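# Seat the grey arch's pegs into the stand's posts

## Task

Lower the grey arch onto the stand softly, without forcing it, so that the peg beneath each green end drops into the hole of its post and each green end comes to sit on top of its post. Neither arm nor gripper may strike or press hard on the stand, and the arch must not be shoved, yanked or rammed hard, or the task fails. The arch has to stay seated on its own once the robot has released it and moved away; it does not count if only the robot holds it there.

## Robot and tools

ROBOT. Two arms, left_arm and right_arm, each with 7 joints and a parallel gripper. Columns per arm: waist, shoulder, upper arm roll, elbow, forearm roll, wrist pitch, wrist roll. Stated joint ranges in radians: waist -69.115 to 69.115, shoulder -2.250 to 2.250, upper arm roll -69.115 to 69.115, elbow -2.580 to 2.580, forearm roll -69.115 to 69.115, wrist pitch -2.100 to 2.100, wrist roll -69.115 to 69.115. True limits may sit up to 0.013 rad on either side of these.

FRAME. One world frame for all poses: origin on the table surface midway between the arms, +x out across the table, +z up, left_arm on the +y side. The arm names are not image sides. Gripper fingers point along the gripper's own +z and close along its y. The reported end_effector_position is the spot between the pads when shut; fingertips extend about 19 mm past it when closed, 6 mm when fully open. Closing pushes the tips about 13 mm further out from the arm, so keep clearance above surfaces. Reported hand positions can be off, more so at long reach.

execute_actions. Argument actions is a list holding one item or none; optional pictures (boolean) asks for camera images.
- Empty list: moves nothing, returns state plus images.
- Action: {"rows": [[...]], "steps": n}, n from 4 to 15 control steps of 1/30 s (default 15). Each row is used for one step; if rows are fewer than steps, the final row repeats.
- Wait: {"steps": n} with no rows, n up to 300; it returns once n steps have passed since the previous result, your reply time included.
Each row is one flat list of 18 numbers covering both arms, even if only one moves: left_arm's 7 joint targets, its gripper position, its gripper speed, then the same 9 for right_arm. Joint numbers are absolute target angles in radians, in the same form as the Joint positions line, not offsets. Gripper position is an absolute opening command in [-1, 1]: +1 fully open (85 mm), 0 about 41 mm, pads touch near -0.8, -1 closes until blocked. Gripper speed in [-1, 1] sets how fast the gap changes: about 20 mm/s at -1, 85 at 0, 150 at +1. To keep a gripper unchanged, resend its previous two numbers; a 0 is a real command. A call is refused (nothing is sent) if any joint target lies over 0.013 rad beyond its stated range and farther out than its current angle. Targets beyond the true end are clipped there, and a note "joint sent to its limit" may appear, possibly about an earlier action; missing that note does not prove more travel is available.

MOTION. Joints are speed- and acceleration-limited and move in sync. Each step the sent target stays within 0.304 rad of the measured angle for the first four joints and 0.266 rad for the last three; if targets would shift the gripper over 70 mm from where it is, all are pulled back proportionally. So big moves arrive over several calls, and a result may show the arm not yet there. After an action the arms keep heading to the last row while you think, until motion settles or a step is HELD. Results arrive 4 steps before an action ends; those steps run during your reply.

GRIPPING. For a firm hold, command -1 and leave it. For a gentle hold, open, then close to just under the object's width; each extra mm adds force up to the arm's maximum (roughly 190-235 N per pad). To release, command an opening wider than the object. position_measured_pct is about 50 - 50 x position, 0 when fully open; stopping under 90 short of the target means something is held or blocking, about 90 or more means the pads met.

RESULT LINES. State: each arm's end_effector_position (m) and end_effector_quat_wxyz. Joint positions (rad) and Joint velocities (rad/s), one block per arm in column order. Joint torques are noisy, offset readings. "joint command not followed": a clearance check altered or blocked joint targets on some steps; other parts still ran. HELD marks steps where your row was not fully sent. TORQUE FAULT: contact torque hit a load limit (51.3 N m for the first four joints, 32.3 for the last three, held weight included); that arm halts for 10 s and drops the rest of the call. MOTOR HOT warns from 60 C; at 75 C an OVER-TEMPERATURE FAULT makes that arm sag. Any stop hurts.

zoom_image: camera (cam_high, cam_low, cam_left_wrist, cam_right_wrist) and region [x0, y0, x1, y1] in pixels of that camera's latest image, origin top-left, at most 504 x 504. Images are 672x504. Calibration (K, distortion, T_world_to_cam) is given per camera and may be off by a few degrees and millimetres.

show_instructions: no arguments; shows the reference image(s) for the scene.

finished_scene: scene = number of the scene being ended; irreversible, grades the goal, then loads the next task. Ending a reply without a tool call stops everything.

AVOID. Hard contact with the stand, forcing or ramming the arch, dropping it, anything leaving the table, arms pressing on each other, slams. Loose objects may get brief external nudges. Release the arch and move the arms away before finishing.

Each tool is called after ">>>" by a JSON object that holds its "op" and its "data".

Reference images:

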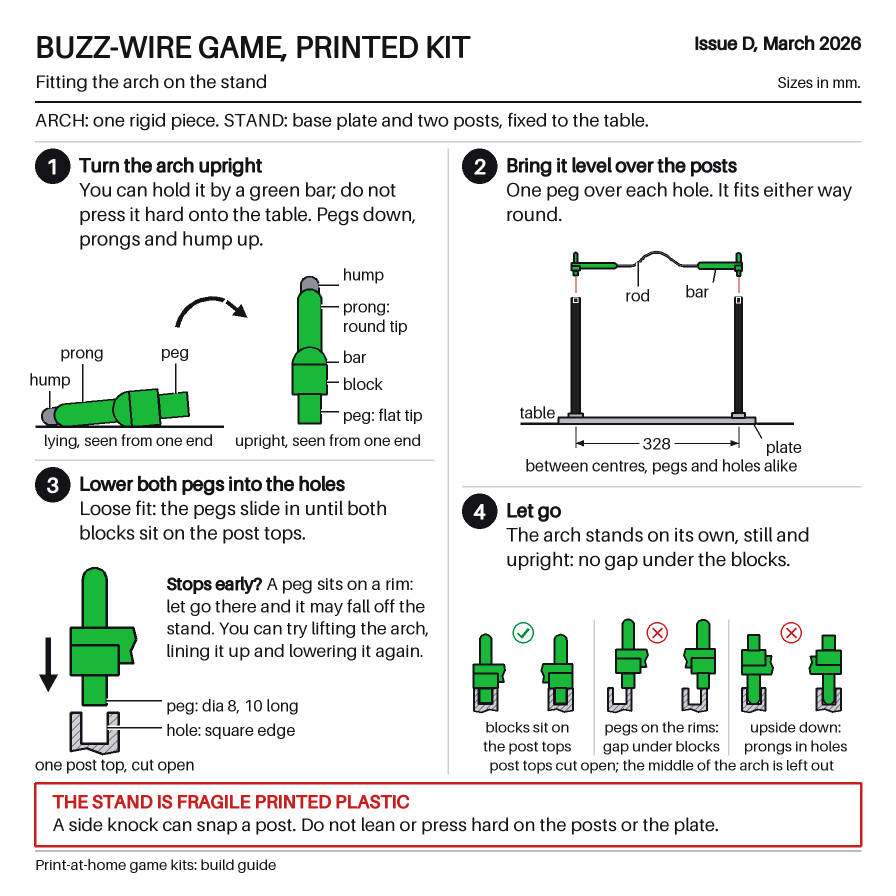

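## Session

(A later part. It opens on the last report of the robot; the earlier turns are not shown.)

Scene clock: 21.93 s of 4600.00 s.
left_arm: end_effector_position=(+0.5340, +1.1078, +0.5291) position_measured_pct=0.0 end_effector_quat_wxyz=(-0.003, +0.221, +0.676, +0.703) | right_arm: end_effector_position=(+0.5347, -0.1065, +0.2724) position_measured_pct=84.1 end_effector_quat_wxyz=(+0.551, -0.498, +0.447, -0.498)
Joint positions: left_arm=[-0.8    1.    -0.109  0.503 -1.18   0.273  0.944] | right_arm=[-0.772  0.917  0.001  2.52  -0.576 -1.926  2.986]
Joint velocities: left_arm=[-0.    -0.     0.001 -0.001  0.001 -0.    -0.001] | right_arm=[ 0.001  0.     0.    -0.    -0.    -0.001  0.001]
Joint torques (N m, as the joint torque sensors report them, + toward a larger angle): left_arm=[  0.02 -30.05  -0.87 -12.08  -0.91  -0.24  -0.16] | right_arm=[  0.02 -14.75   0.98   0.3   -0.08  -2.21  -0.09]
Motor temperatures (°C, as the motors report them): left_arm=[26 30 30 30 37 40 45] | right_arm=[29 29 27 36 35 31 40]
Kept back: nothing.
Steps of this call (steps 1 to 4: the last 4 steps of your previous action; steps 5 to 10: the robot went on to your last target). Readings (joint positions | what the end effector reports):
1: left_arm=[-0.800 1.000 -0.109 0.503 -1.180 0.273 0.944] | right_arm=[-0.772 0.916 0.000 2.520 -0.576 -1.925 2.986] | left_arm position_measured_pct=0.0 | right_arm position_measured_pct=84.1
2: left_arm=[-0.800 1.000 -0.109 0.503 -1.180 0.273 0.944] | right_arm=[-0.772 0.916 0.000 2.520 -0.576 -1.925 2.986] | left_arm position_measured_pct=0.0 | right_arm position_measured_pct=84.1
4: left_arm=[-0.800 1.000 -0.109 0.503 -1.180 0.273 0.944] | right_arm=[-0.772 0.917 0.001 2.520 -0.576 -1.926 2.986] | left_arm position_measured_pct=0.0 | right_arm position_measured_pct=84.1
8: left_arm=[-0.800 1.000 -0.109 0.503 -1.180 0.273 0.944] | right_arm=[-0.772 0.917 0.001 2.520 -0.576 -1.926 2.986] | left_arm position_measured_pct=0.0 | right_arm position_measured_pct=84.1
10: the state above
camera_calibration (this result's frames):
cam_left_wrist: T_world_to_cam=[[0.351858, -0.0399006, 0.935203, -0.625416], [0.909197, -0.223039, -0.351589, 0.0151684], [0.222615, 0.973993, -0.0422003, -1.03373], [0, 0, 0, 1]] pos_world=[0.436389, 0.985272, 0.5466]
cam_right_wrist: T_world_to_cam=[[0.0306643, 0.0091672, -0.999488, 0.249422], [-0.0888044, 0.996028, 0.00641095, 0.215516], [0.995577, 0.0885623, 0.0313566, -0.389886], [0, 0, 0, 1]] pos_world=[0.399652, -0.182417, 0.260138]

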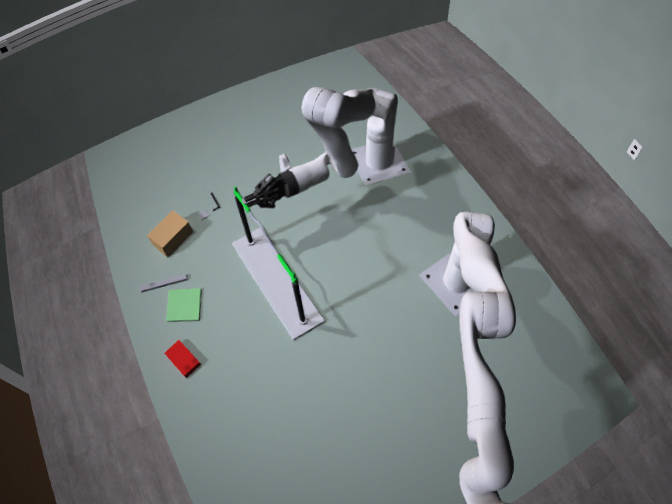

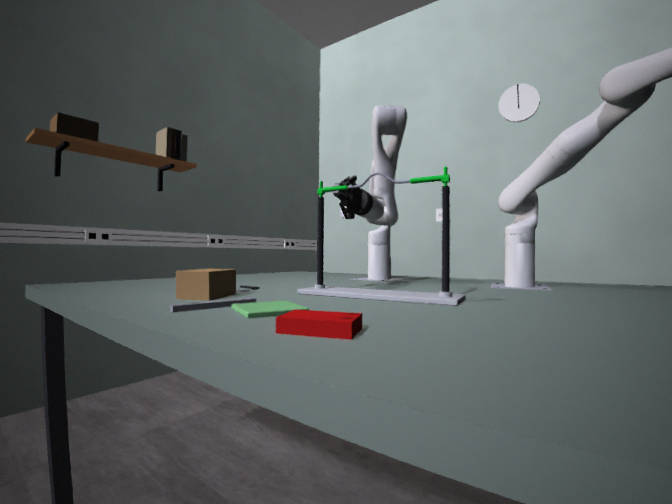

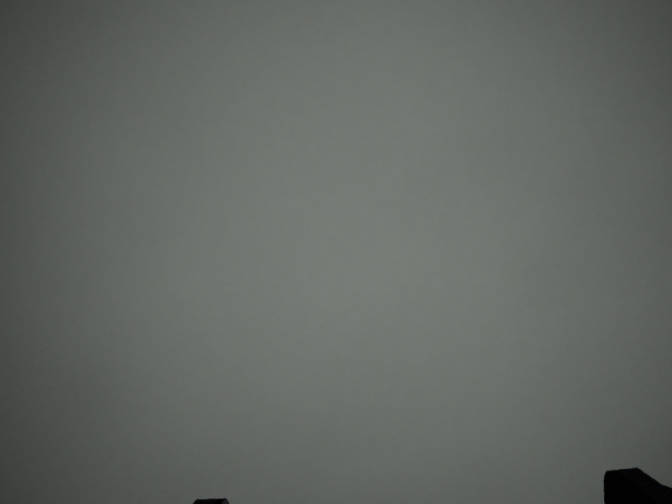

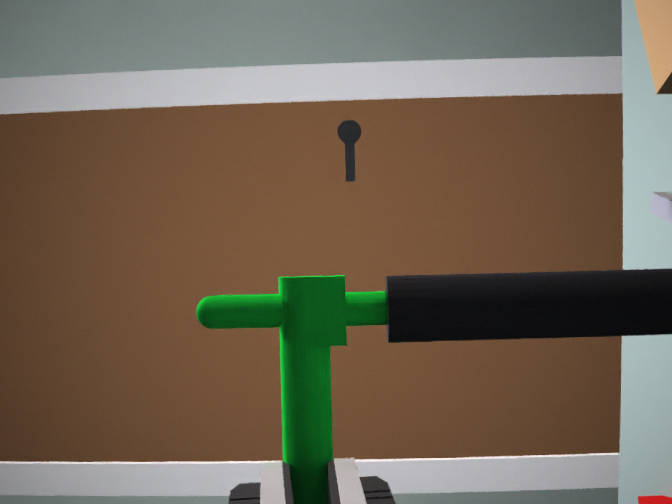

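>>> {"op": "execute_actions", "data": {"actions": [{"rows":[[-0.8,1.0,-0.109,0.503,-1.18,0.273,0.944,1,0,-0.7716,0.9051,0,2.5225,-0.5732,-1.9145,2.9919,-1,-0.5]],"steps":8}]}}

>>> {"op": "execute_actions", "data": {"actions": [{"rows":[[-0.8,1.0,-0.109,0.503,-1.18,0.273,0.944,1,0,-0.7646,0.9056,0,2.5238,-0.56,-1.9179,2.9942,-1,-0.5]]}], "pictures": true}}

>>> {"op": "zoom_image", "data": {"camera": "cam_low", "region": [308,178,334,204]}}

>>> {"op": "zoom_image", "data": {"camera": "cam_right_wrist", "region": [330,260,430,360]}}

>>> {"op": "zoom_image", "data": {"camera": "cam_low", "region": [433,170,459,196]}}

>>> {"op": "zoom_image", "data": {"camera": "cam_high", "region": [275,260,315,300]}}

Scene clock: 22.60 s of 4600.00 s.
left_arm: end_effector_position=(+0.5340, +1.1078, +0.5291) position_measured_pct=0.0 end_effector_quat_wxyz=(-0.003, +0.221, +0.676, +0.703) | right_arm: end_effector_position=(+0.5347, -0.1065, +0.2744) position_measured_pct=84.1 end_effector_quat_wxyz=(+0.550, -0.499, +0.448, -0.498)
Joint positions: left_arm=[-0.8    1.    -0.109  0.503 -1.18   0.273  0.944] | right_arm=[-0.772  0.906  0.     2.522 -0.573 -1.916  2.992]
Joint velocities: left_arm=[ 0.     0.002 -0.    -0.    -0.002  0.    -0.   ] | right_arm=[ 0.     0.012 -0.     0.006  0.006  0.03   0.018]
Joint torques (N m, as the joint torque sensors report them, + toward a larger angle): left_arm=[ -0.1  -30.    -0.97 -12.06  -1.    -0.19  -0.13] | right_arm=[ -0.33 -14.59   1.05  -0.32  -0.4   -2.97  -0.02]
Motor temperatures (°C, as the motors report them): left_arm=[26 30 30 30 37 40 45] | right_arm=[29 29 27 36 35 31 40]
Steps of this call (steps 1 to 15: the robot went on to your last target; step 16: nothing new was sent; steps 17 to 20: the first 4 steps of this action). Readings (joint positions | what the end effector reports):
17: left_arm=[-0.800 1.000 -0.109 0.503 -1.180 0.273 0.944] | right_arm=[-0.772 0.915 0.000 2.520 -0.576 -1.925 2.986] | left_arm position_measured_pct=0.0 | right_arm position_measured_pct=84.1
18: left_arm=[-0.800 1.000 -0.109 0.503 -1.180 0.273 0.944] | right_arm=[-0.772 0.910 0.000 2.521 -0.575 -1.920 2.988] | left_arm position_measured_pct=0.0 | right_arm position_measured_pct=84.1
20: the state above

Scene clock: 23.10 s of 4600.00 s.
left_arm: end_effector_position=(+0.5340, +1.1078, +0.5291) position_measured_pct=0.0 end_effector_quat_wxyz=(-0.003, +0.221, +0.676, +0.703) | right_arm: end_effector_position=(+0.5350, -0.1063, +0.2743) position_measured_pct=84.1 end_effector_quat_wxyz=(+0.551, -0.501, +0.446, -0.496)
Joint positions: left_arm=[-0.8    1.    -0.109  0.503 -1.18   0.273  0.944] | right_arm=[-0.765  0.906  0.     2.524 -0.56  -1.918  2.994]
Joint velocities: left_arm=[-0. -0. -0. -0.  0.  0.  0.] | right_arm=[ 0.002 -0.    -0.     0.    -0.     0.003  0.001]
Joint torques (N m, as the joint torque sensors report them, + toward a larger angle): left_arm=[ -0.06 -30.09  -0.79 -12.01  -0.89  -0.16  -0.18] | right_arm=[ -0.22 -16.24   1.45   0.2   -0.23  -3.34   0.18]
Motor temperatures (°C, as the motors report them): left_arm=[26 30 30 30 37 40 45] | right_arm=[29 29 27 36 35 31 40]
Steps of this call (steps 1 to 4: the last 4 steps of your previous action; steps 5 to 15: the first 11 steps of this action). Readings (joint positions | what the end effector reports):
5: left_arm=[-0.800 1.000 -0.109 0.503 -1.180 0.273 0.944] | right_arm=[-0.770 0.906 -0.000 2.523 -0.572 -1.915 2.992] | left_arm position_measured_pct=0.0 | right_arm position_measured_pct=84.1
6: left_arm=[-0.800 1.000 -0.109 0.503 -1.180 0.273 0.944] | right_arm=[-0.767 0.906 -0.000 2.523 -0.566 -1.916 2.993] | left_arm position_measured_pct=0.0 | right_arm position_measured_pct=84.1
8: left_arm=[-0.800 1.000 -0.109 0.503 -1.180 0.273 0.944] | right_arm=[-0.765 0.906 0.000 2.524 -0.561 -1.918 2.994] | left_arm position_measured_pct=0.0 | right_arm position_measured_pct=84.1
12: left_arm=[-0.800 1.000 -0.109 0.503 -1.180 0.273 0.944] | right_arm=[-0.765 0.906 -0.000 2.524 -0.560 -1.918 2.994] | left_arm position_measured_pct=0.0 | right_arm position_measured_pct=84.1
15: the state above
camera_calibration (this result's frames):
cam_left_wrist: T_world_to_cam=[[0.351858, -0.0399007, 0.935203, -0.625416], [0.909197, -0.223038, -0.351589, 0.0151684], [0.222615, 0.973993, -0.0422002, -1.03373], [0, 0, 0, 1]] pos_world=[0.436389, 0.985272, 0.5466]
cam_right_wrist: T_world_to_cam=[[0.0269798, 0.00872613, -0.999598, 0.253205], [-0.0949922, 0.995459, 0.00612609, 0.218664], [0.995112, 0.0947888, 0.0276862, -0.388305], [0, 0, 0, 1]] pos_world=[0.400347, -0.183074, 0.262514]

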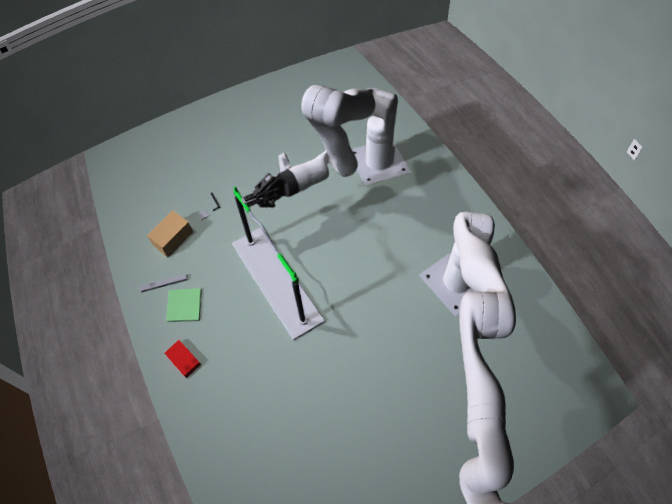

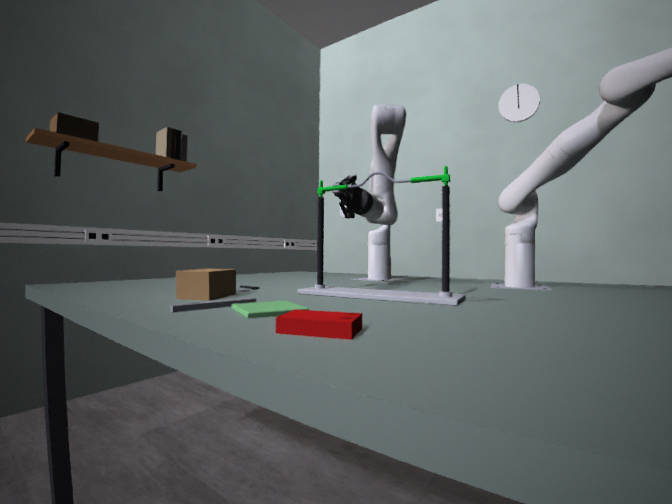

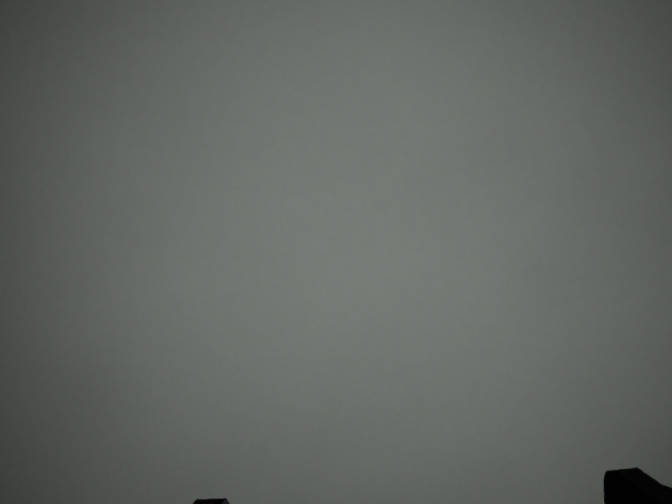

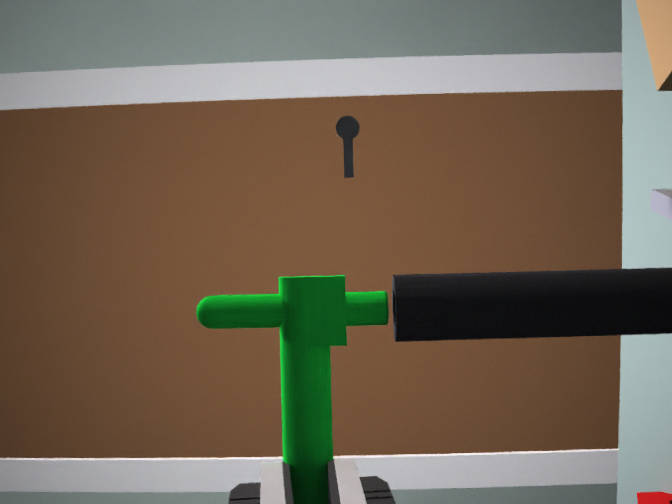

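Region (308, 178, 334, 204) of cam_low's 672x504 image, scaled by 19.385, with more detail than that image has.

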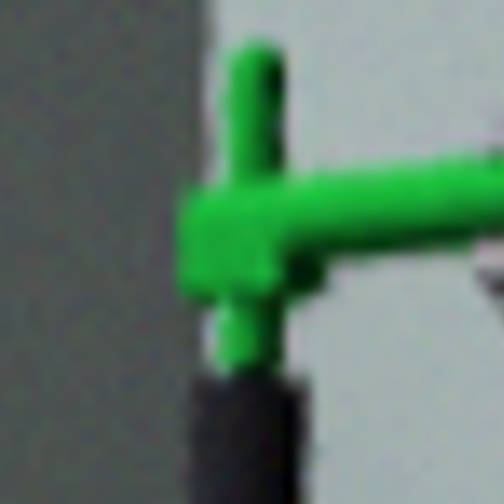

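Region (330, 260, 430, 360) of cam_right_wrist's 672x504 image, scaled by 5.040.

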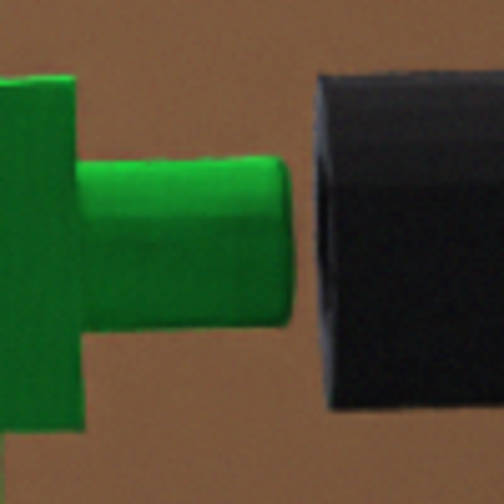

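Region (433, 170, 459, 196) of cam_low's 672x504 image, scaled by 19.385, with more detail than that image has.

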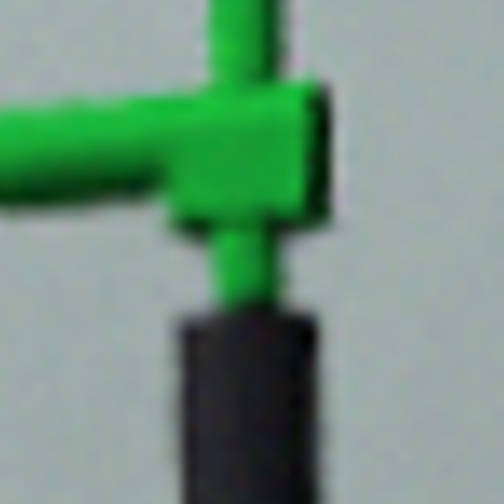

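Region (275, 260, 315, 300) of cam_high's 672x504 image, scaled by 12.600, with more detail than that image has.

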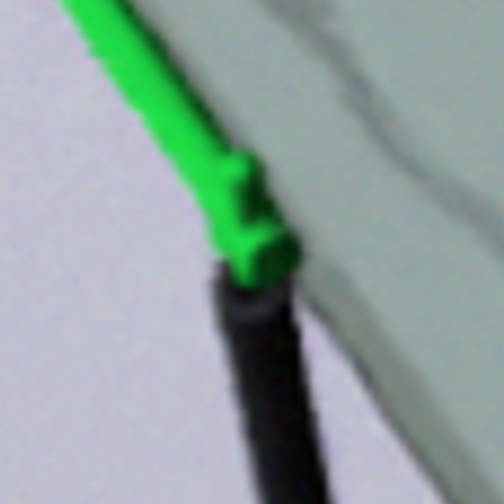

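>>> {"op": "execute_actions", "data": {"actions": [{"rows":[[-0.8,1.0,-0.109,0.503,-1.18,0.273,0.944,1,0,-0.7646,0.9122,0,2.5229,-0.5611,-1.9225,2.9909,-1,-0.5],[-0.8,1.0,-0.109,0.503,-1.18,0.273,0.944,1,0,-0.7646,0.9122,0,2.5229,-0.5611,-1.9225,2.9909,-1,-0.5],[-0.8,1.0,-0.109,0.503,-1.18,0.273,0.944,1,0,-0.7646,0.9122,0,2.5229,-0.5611,-1.9225,2.9909,-1,-0.5],[-0.8,1.0,-0.109,0.503,-1.18,0.273,0.944,1,0,-0.7646,0.9122,0,2.5229,-0.5611,-1.9225,2.9909,-1,-0.5],[-0.8,1.0,-0.109,0.503,-1.18,0.273,0.944,1,0,-0.7646,0.9187,0,2.5219,-0.5622,-1.9272,2.9877,-1,-0.5]]}]}}

>>> {"op": "execute_actions", "data": {"actions": [{"steps":8}], "pictures": true}}

>>> {"op": "zoom_image", "data": {"camera": "cam_low", "region": [433,170,459,196]}}

Scene clock: 23.70 s of 4600.00 s.
left_arm: end_effector_position=(+0.5340, +1.1078, +0.5291) position_measured_pct=0.0 end_effector_quat_wxyz=(-0.003, +0.221, +0.676, +0.703) | right_arm: end_effector_position=(+0.5351, -0.1064, +0.2724) position_measured_pct=84.1 end_effector_quat_wxyz=(+0.552, -0.500, +0.446, -0.497)
Joint positions: left_arm=[-0.8    1.    -0.109  0.503 -1.18   0.273  0.944] | right_arm=[-0.765  0.917  0.     2.522 -0.562 -1.929  2.988]
Joint velocities: left_arm=[ 0.    -0.002  0.001  0.001  0.     0.    -0.   ] | right_arm=[-0.     0.002  0.001  0.    -0.001 -0.003  0.001]
Joint torques (N m, as the joint torque sensors report them, + toward a larger angle): left_arm=[  0.14 -30.14  -0.78 -12.08  -1.    -0.26  -0.08] | right_arm=[ -0.07 -15.13   0.85   0.51   0.07  -2.05  -0.27]
Motor temperatures (°C, as the motors report them): left_arm=[26 30 30 30 37 40 45] | right_arm=[29 29 27 36 35 31 40]
Steps of this call (steps 1 to 4: the last 4 steps of your previous action; steps 5 to 7: the robot went on to your last target; steps 8 to 18: the first 11 steps of this action). Readings (joint positions | what the end effector reports):
8: left_arm=[-0.800 1.000 -0.109 0.503 -1.180 0.273 0.944] | right_arm=[-0.765 0.907 0.000 2.524 -0.560 -1.919 2.994] | left_arm position_measured_pct=0.0 | right_arm position_measured_pct=84.1
9: left_arm=[-0.800 1.000 -0.109 0.503 -1.180 0.273 0.944] | right_arm=[-0.765 0.910 0.000 2.523 -0.561 -1.921 2.993] | left_arm position_measured_pct=0.0 | right_arm position_measured_pct=84.1
11: left_arm=[-0.800 1.000 -0.109 0.503 -1.180 0.273 0.944] | right_arm=[-0.765 0.911 0.000 2.523 -0.561 -1.922 2.991] | left_arm position_measured_pct=0.0 | right_arm position_measured_pct=84.1
15: left_arm=[-0.800 1.000 -0.109 0.503 -1.180 0.273 0.944] | right_arm=[-0.765 0.917 0.000 2.522 -0.562 -1.928 2.988] | left_arm position_measured_pct=0.0 | right_arm position_measured_pct=84.1
18: the state above

Scene clock: 23.97 s of 4600.00 s.
left_arm: end_effector_position=(+0.5340, +1.1078, +0.5291) position_measured_pct=0.0 end_effector_quat_wxyz=(-0.003, +0.221, +0.676, +0.703) | right_arm: end_effector_position=(+0.5351, -0.1064, +0.2723) position_measured_pct=84.1 end_effector_quat_wxyz=(+0.552, -0.500, +0.446, -0.497)
Joint positions: left_arm=[-0.8    1.    -0.109  0.503 -1.18   0.273  0.944] | right_arm=[-0.765  0.917  0.001  2.522 -0.563 -1.929  2.988]
Joint velocities: left_arm=[ 0.    -0.001  0.001  0.     0.001  0.     0.002] | right_arm=[-0.001  0.     0.     0.     0.    -0.    -0.   ]
Joint torques (N m, as the joint torque sensors report them, + toward a larger angle): left_arm=[  0.05 -30.27  -1.01 -11.92  -1.    -0.18  -0.06] | right_arm=[ -0.03 -14.7    1.24   0.48  -0.12  -2.13   0.11]
Motor temperatures (°C, as the motors report them): left_arm=[26 30 30 30 37 40 45] | right_arm=[29 29 27 36 35 31 40]
Kept back: nothing.
Steps of this call (steps 1 to 4: the last 4 steps of your previous action; steps 5 to 8: the robot went on to your last target). Readings (joint positions | what the end effector reports):
1: left_arm=[-0.800 1.000 -0.109 0.503 -1.180 0.273 0.944] | right_arm=[-0.765 0.917 0.001 2.522 -0.562 -1.929 2.988] | left_arm position_measured_pct=0.0 | right_arm position_measured_pct=84.1
2: left_arm=[-0.800 1.000 -0.109 0.503 -1.180 0.273 0.944] | right_arm=[-0.765 0.917 0.001 2.522 -0.562 -1.929 2.988] | left_arm position_measured_pct=0.0 | right_arm position_measured_pct=84.1
4: left_arm=[-0.800 1.000 -0.109 0.503 -1.180 0.273 0.944] | right_arm=[-0.765 0.917 0.001 2.522 -0.562 -1.929 2.988] | left_arm position_measured_pct=0.0 | right_arm position_measured_pct=84.1
8: the state above
camera_calibration (this result's frames):
cam_left_wrist: T_world_to_cam=[[0.351858, -0.0399007, 0.935203, -0.625416], [0.909197, -0.223038, -0.351589, 0.0151684], [0.222615, 0.973993, -0.0422002, -1.03373], [0, 0, 0, 1]] pos_world=[0.436389, 0.985272, 0.5466]
cam_right_wrist: T_world_to_cam=[[0.0303806, 0.00935703, -0.999495, 0.249501], [-0.0946169, 0.995493, 0.0064436, 0.218518], [0.99505, 0.0943733, 0.031129, -0.389294], [0, 0, 0, 1]] pos_world=[0.400462, -0.183129, 0.260085]

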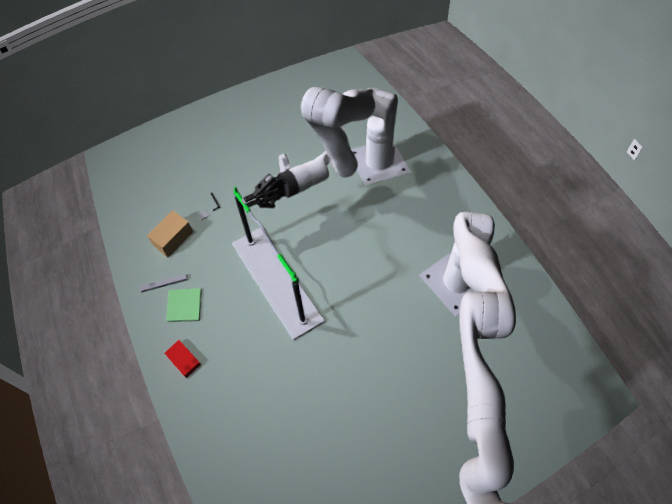

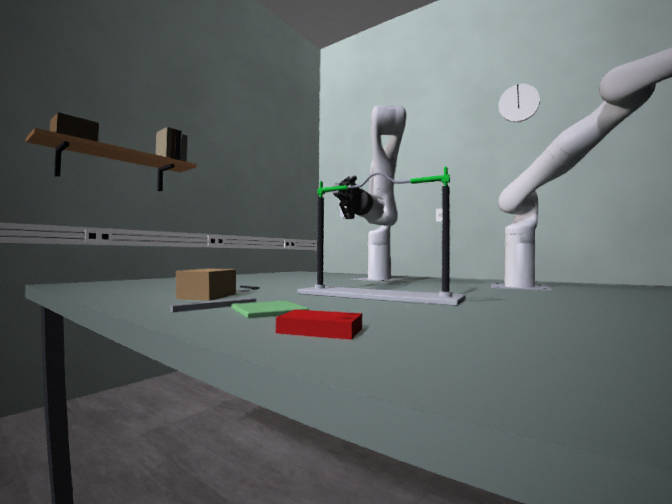

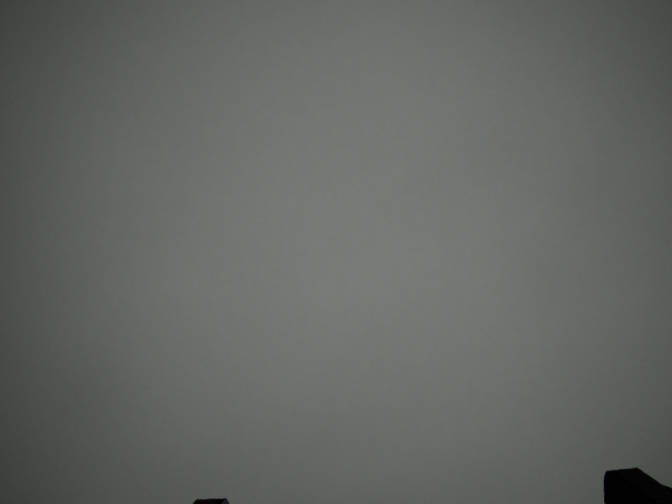

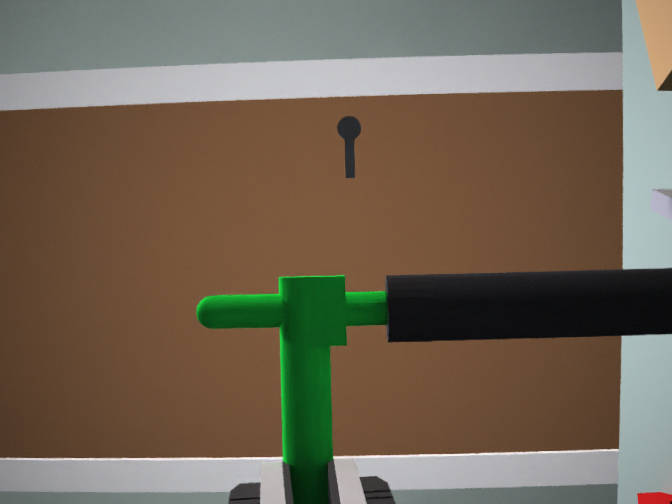

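Region (433, 170, 459, 196) of cam_low's 672x504 image, scaled by 19.385, with more detail than that image has.

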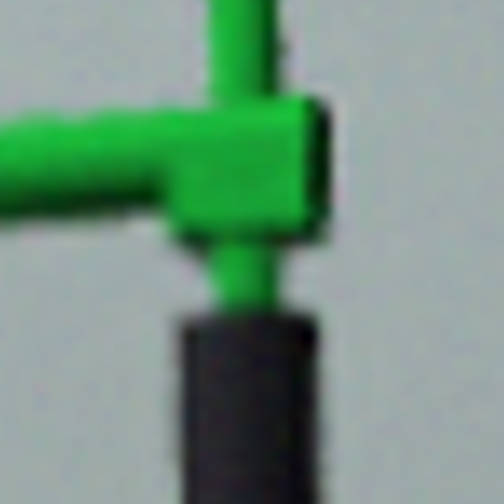

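>>> {"op": "execute_actions", "data": {"actions": [{"rows":[[-0.6,0.998,0,1.316,1.209,1.938,0,1,0,-0.7646,0.9056,0,2.5238,-0.56,-1.9179,2.9942,-1,-0.5]]}]}}

>>> {"op": "execute_actions", "data": {"actions": [{"steps":85}], "pictures": true}}

Scene clock: 26.90 s of 4600.00 s.
left_arm: end_effector_position=(+0.5762, +1.0528, +0.3938) position_measured_pct=0.0 end_effector_quat_wxyz=(-0.020, +0.258, +0.758, +0.598) | right_arm: end_effector_position=(+0.5350, -0.1064, +0.2742) position_measured_pct=84.1 end_effector_quat_wxyz=(+0.551, -0.501, +0.446, -0.496)
Joint positions: left_arm=[-0.706  0.996 -0.059  0.675 -1.03   0.424  0.793] | right_arm=[-0.765  0.906  0.     2.524 -0.56  -1.918  2.994]
Joint velocities: left_arm=[ 0.233  0.006  0.133  0.604  0.529  0.527 -0.529] | right_arm=[ 0.001 -0.002  0.    -0.    -0.001  0.001 -0.   ]
Joint torques (N m, as the joint torque sensors report them, + toward a larger angle): left_arm=[ -1.14 -29.52  -1.32 -11.71  -1.29  -0.05  -0.21] | right_arm=[ -0.03 -16.25   1.28   0.17  -0.11  -3.13  -0.08]
Motor temperatures (°C, as the motors report them): left_arm=[26 30 30 30 37 40 45] | right_arm=[29 29 27 36 35 31 40]
Steps of this call (steps 1 to 15: the robot went on to your last target; steps 16 to 77: nothing new was sent; steps 78 to 88: the first 11 steps of this action). Readings (joint positions | what the end effector reports):
78: left_arm=[-0.799 1.000 -0.109 0.504 -1.179 0.274 0.943] | right_arm=[-0.765 0.916 0.001 2.522 -0.562 -1.928 2.988] | left_arm position_measured_pct=0.0 | right_arm position_measured_pct=84.1
79: left_arm=[-0.795 0.999 -0.108 0.509 -1.175 0.279 0.939] | right_arm=[-0.765 0.910 0.000 2.523 -0.561 -1.924 2.990] | left_arm position_measured_pct=0.0 | right_arm position_measured_pct=84.1
81: left_arm=[-0.777 0.996 -0.100 0.536 -1.153 0.302 0.916] | right_arm=[-0.765 0.906 0.000 2.524 -0.560 -1.919 2.994] | left_arm position_measured_pct=0.0 | right_arm position_measured_pct=84.1
85: left_arm=[-0.732 0.995 -0.073 0.615 -1.082 0.371 0.846] | right_arm=[-0.765 0.906 -0.000 2.524 -0.560 -1.918 2.994] | left_arm position_measured_pct=0.0 | right_arm position_measured_pct=84.1
88: the state above

Scene clock: 29.73 s of 4600.00 s.
left_arm: end_effector_position=(+0.5600, +0.3509, +0.3003) position_measured_pct=0.0 end_effector_quat_wxyz=(+0.337, +0.183, +0.683, -0.621) | right_arm: end_effector_position=(+0.5350, -0.1064, +0.2743) position_measured_pct=84.1 end_effector_quat_wxyz=(+0.551, -0.501, +0.446, -0.496)
Joint positions: left_arm=[-0.6    0.998 -0.     1.316  1.209  1.938 -0.   ] | right_arm=[-0.765  0.906  0.     2.524 -0.56  -1.918  2.994]
Joint velocities: left_arm=[ 0.    -0.     0.001  0.001  0.001  0.    -0.001] | right_arm=[0.    0.    0.    0.    0.    0.002 0.001]
Joint torques (N m, as the joint torque sensors report them, + toward a larger angle): left_arm=[ -0.12 -23.2    2.55  -5.33   1.71   2.68   0.06] | right_arm=[ -0.16 -16.4    1.38   0.08  -0.25  -3.01   0.09]
Motor temperatures (°C, as the motors report them): left_arm=[26 30 30 30 37 40 45] | right_arm=[29 29 27 36 35 31 40]
Kept back: nothing.
Steps of this call (steps 1 to 4: the last 4 steps of your previous action; steps 5 to 85: the robot went on to your last target). Readings (joint positions | what the end effector reports):
1: left_arm=[-0.699 0.996 -0.054 0.695 -1.012 0.442 0.776] | right_arm=[-0.765 0.906 0.000 2.524 -0.560 -1.918 2.994] | left_arm position_measured_pct=0.0 | right_arm position_measured_pct=84.1
2: left_arm=[-0.692 0.996 -0.050 0.715 -0.994 0.459 0.758] | right_arm=[-0.765 0.906 0.000 2.524 -0.560 -1.918 2.994] | left_arm position_measured_pct=0.0 | right_arm position_measured_pct=84.1
4: left_arm=[-0.679 0.996 -0.043 0.756 -0.959 0.495 0.722] | right_arm=[-0.765 0.906 0.000 2.524 -0.560 -1.918 2.994] | left_arm position_measured_pct=0.0 | right_arm position_measured_pct=84.1
8: left_arm=[-0.659 0.997 -0.031 0.837 -0.887 0.566 0.651] | right_arm=[-0.765 0.906 0.000 2.524 -0.560 -1.918 2.994] | left_arm position_measured_pct=0.0 | right_arm position_measured_pct=84.1
85: the state above
camera_calibration (this result's frames):
cam_left_wrist: T_world_to_cam=[[0.706423, 0.108528, -0.69942, -0.210566], [0.69336, 0.0924089, 0.714642, -0.567694], [0.142191, -0.989789, -0.009969, 0.412533], [0, 0, 0, 1]] pos_world=[0.483706, 0.483632, 0.262537]
cam_right_wrist: T_world_to_cam=[[0.0269813, 0.00873005, -0.999598, 0.253207], [-0.0948754, 0.99547, 0.00613311, 0.218664], [0.995123, 0.0946717, 0.0276874, -0.388336], [0, 0, 0, 1]] pos_world=[0.400357, -0.18312, 0.262516]

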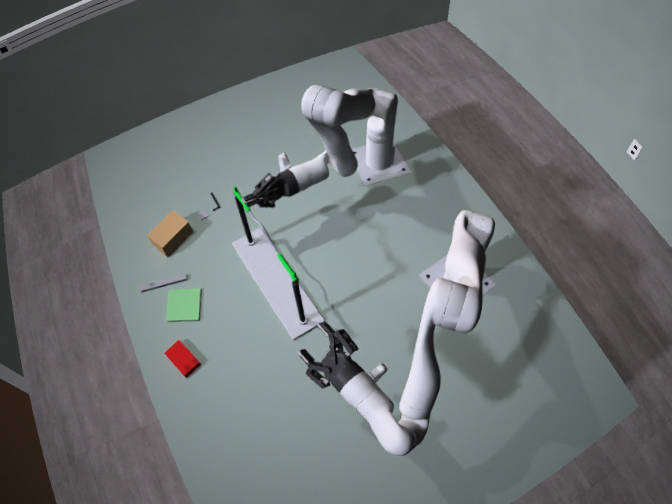

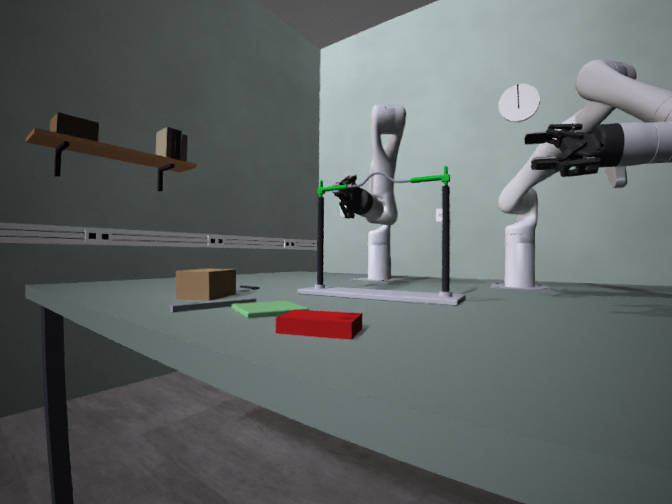

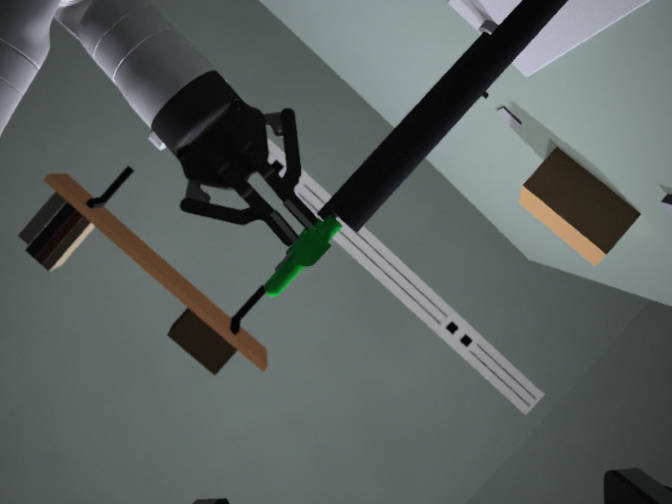

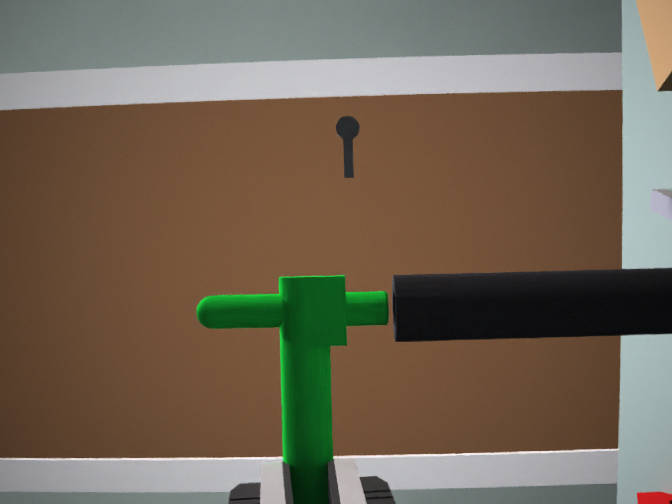

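>>> {"op": "zoom_image", "data": {"camera": "cam_left_wrist", "region": [250,170,400,320]}}

Region (250, 170, 400, 320) of cam_left_wrist's 672x504 image, scaled by 3.360.

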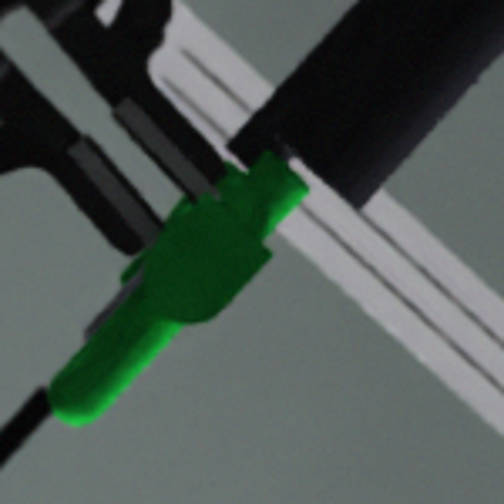

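>>> {"op": "execute_actions", "data": {"actions": [{"rows":[[-0.6,0.998,0,1.316,1.209,1.938,0.75,1,0,-0.7747,0.9039,0,2.5189,-0.5789,-1.9096,2.993,-1,-0.5]]}]}}

>>> {"op": "execute_actions", "data": {"actions": [{"steps":20}], "pictures": true}}

Scene clock: 30.33 s of 4600.00 s.
left_arm: end_effector_position=(+0.5600, +0.3509, +0.3003) position_measured_pct=0.0 end_effector_quat_wxyz=(+0.226, +0.064, +0.704, -0.670) | right_arm: end_effector_position=(+0.5353, -0.1063, +0.2743) position_measured_pct=84.1 end_effector_quat_wxyz=(+0.549, -0.499, +0.449, -0.499)
Joint positions: left_arm=[-0.6    0.998 -0.     1.316  1.209  1.938  0.343] | right_arm=[-0.775  0.904 -0.     2.519 -0.579 -1.91   2.993]
Joint velocities: left_arm=[ 0.    -0.002  0.001  0.    -0.     0.     1.216] | right_arm=[-0.001 -0.    -0.    -0.    -0.     0.     0.   ]
Joint torques (N m, as the joint torque sensors report them, + toward a larger angle): left_arm=[  0.06 -23.04   2.72  -5.39   1.83   2.76  -0.18] | right_arm=[ -0.11 -16.27   1.67   0.11  -0.15  -3.11   0.19]
Motor temperatures (°C, as the motors report them): left_arm=[26 30 30 30 37 40 45] | right_arm=[29 29 27 36 35 31 40]
Steps of this call (steps 1 to 7: the robot went on to your last target; steps 8 to 18: the first 11 steps of this action). Readings (joint positions | what the end effector reports):
8: left_arm=[-0.600 0.998 0.000 1.316 1.209 1.938 0.002] | right_arm=[-0.766 0.905 0.000 2.523 -0.561 -1.917 2.994] | left_arm position_measured_pct=0.0 | right_arm position_measured_pct=84.1
9: left_arm=[-0.600 0.998 0.000 1.316 1.209 1.938 0.011] | right_arm=[-0.771 0.904 0.000 2.521 -0.568 -1.914 2.994] | left_arm position_measured_pct=0.0 | right_arm position_measured_pct=84.1
11: left_arm=[-0.600 0.998 0.000 1.316 1.209 1.938 0.062] | right_arm=[-0.774 0.904 -0.000 2.519 -0.577 -1.910 2.993] | left_arm position_measured_pct=0.0 | right_arm position_measured_pct=84.1
15: left_arm=[-0.600 0.998 -0.000 1.316 1.209 1.938 0.221] | right_arm=[-0.774 0.904 0.000 2.519 -0.579 -1.910 2.993] | left_arm position_measured_pct=0.0 | right_arm position_measured_pct=84.1
18: the state above

Scene clock: 31.00 s of 4600.00 s.
left_arm: end_effector_position=(+0.5600, +0.3509, +0.3003) position_measured_pct=0.0 end_effector_quat_wxyz=(+0.086, -0.080, +0.703, -0.702) | right_arm: end_effector_position=(+0.5353, -0.1062, +0.2743) position_measured_pct=84.1 end_effector_quat_wxyz=(+0.549, -0.499, +0.449, -0.499)
Joint positions: left_arm=[-0.6    0.998  0.     1.316  1.209  1.938  0.75 ] | right_arm=[-0.775  0.904  0.     2.519 -0.579 -1.91   2.993]
Joint velocities: left_arm=[-0.     0.     0.001 -0.    -0.002  0.     0.   ] | right_arm=[ 0.001  0.     0.     0.001 -0.     0.001 -0.   ]
Joint torques (N m, as the joint torque sensors report them, + toward a larger angle): left_arm=[  0.04 -23.1    2.67  -5.21   1.8    2.79   0.07] | right_arm=[ -0.19 -16.19   1.64   0.01  -0.27  -3.14   0.11]
Motor temperatures (°C, as the motors report them): left_arm=[26 30 30 30 37 40 45] | right_arm=[29 29 27 36 35 31 40]
Kept back: nothing.
Steps of this call (steps 1 to 4: the last 4 steps of your previous action; steps 5 to 20: the robot went on to your last target). Readings (joint positions | what the end effector reports):
1: left_arm=[-0.600 0.998 -0.000 1.316 1.209 1.938 0.384] | right_arm=[-0.775 0.904 -0.000 2.519 -0.579 -1.910 2.993] | left_arm position_measured_pct=0.0 | right_arm position_measured_pct=84.1
2: left_arm=[-0.600 0.998 -0.000 1.316 1.209 1.938 0.425] | right_arm=[-0.775 0.904 -0.000 2.519 -0.579 -1.910 2.993] | left_arm position_measured_pct=0.0 | right_arm position_measured_pct=84.1
4: left_arm=[-0.600 0.998 -0.000 1.316 1.209 1.938 0.506] | right_arm=[-0.775 0.904 -0.000 2.519 -0.579 -1.910 2.993] | left_arm position_measured_pct=0.0 | right_arm position_measured_pct=84.1
8: left_arm=[-0.600 0.998 -0.000 1.316 1.209 1.938 0.668] | right_arm=[-0.775 0.904 -0.000 2.519 -0.579 -1.910 2.993] | left_arm position_measured_pct=0.0 | right_arm position_measured_pct=84.1
20: the state above
camera_calibration (this result's frames):
cam_left_wrist: T_world_to_cam=[[0.0569431, -0.0470609, -0.997268, 0.29716], [0.985484, 0.162663, 0.0485943, -0.555922], [0.159932, -0.985559, 0.0556403, 0.381415], [0, 0, 0, 1]] pos_world=[0.469931, 0.480319, 0.302141]
cam_right_wrist: T_world_to_cam=[[0.0272261, 0.00862578, -0.999592, 0.25309], [-0.0857378, 0.996298, 0.0062621, 0.213644], [0.995946, 0.0855324, 0.0278649, -0.39008], [0, 0, 0, 1]] pos_world=[0.399926, -0.181672, 0.262518]

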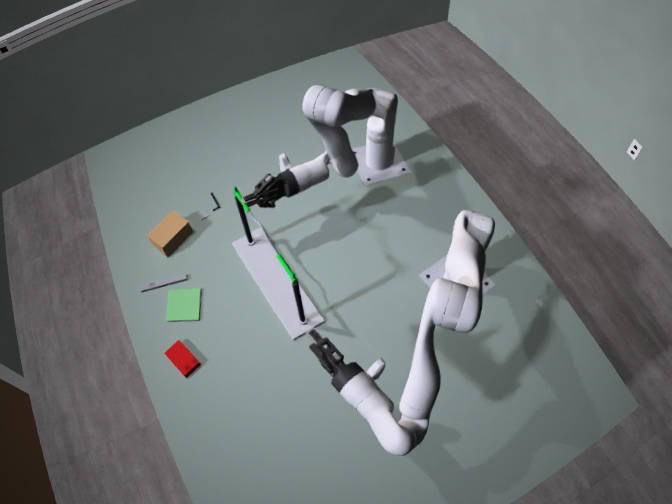

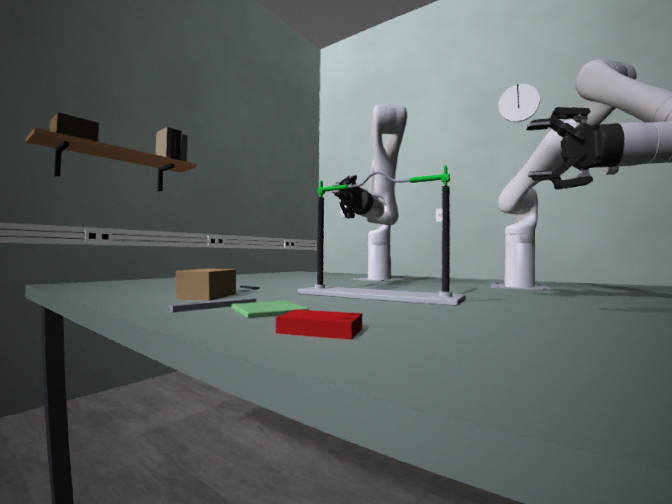

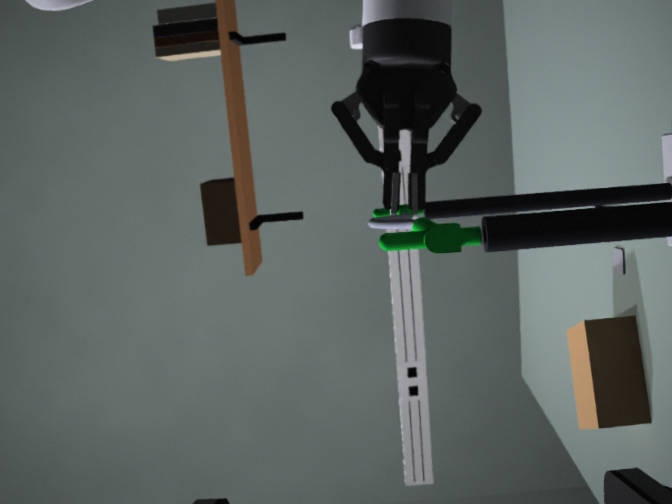

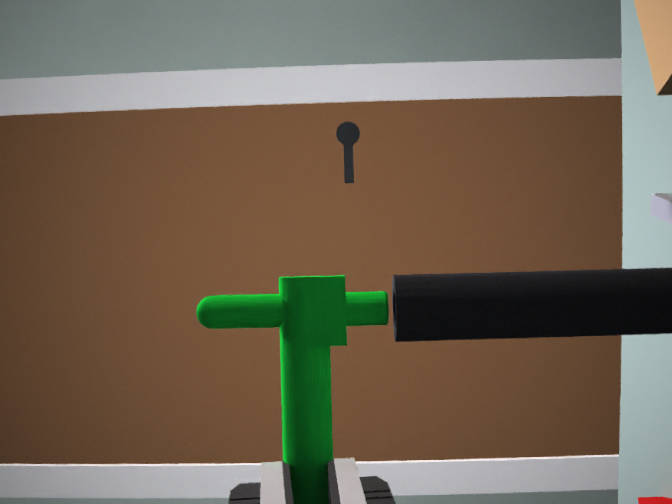

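>>> {"op": "zoom_image", "data": {"camera": "cam_left_wrist", "region": [360,180,520,280]}}

>>> {"op": "zoom_image", "data": {"camera": "cam_left_wrist", "region": [365,190,445,230]}}

Region (360, 180, 520, 280) of cam_left_wrist's 672x504 image, scaled by 3.150; it fills the top 315 rows of this view, and the rest is white.

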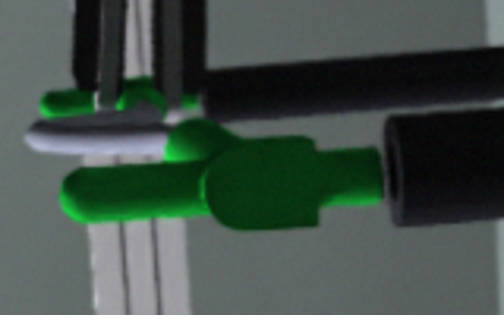

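Region (365, 190, 445, 230) of cam_left_wrist's 672x504 image, scaled by 6.300.

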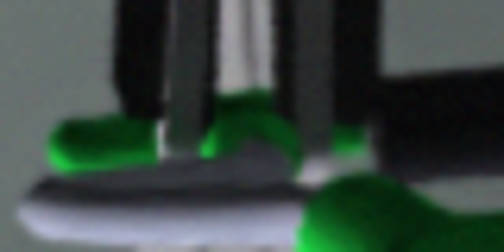

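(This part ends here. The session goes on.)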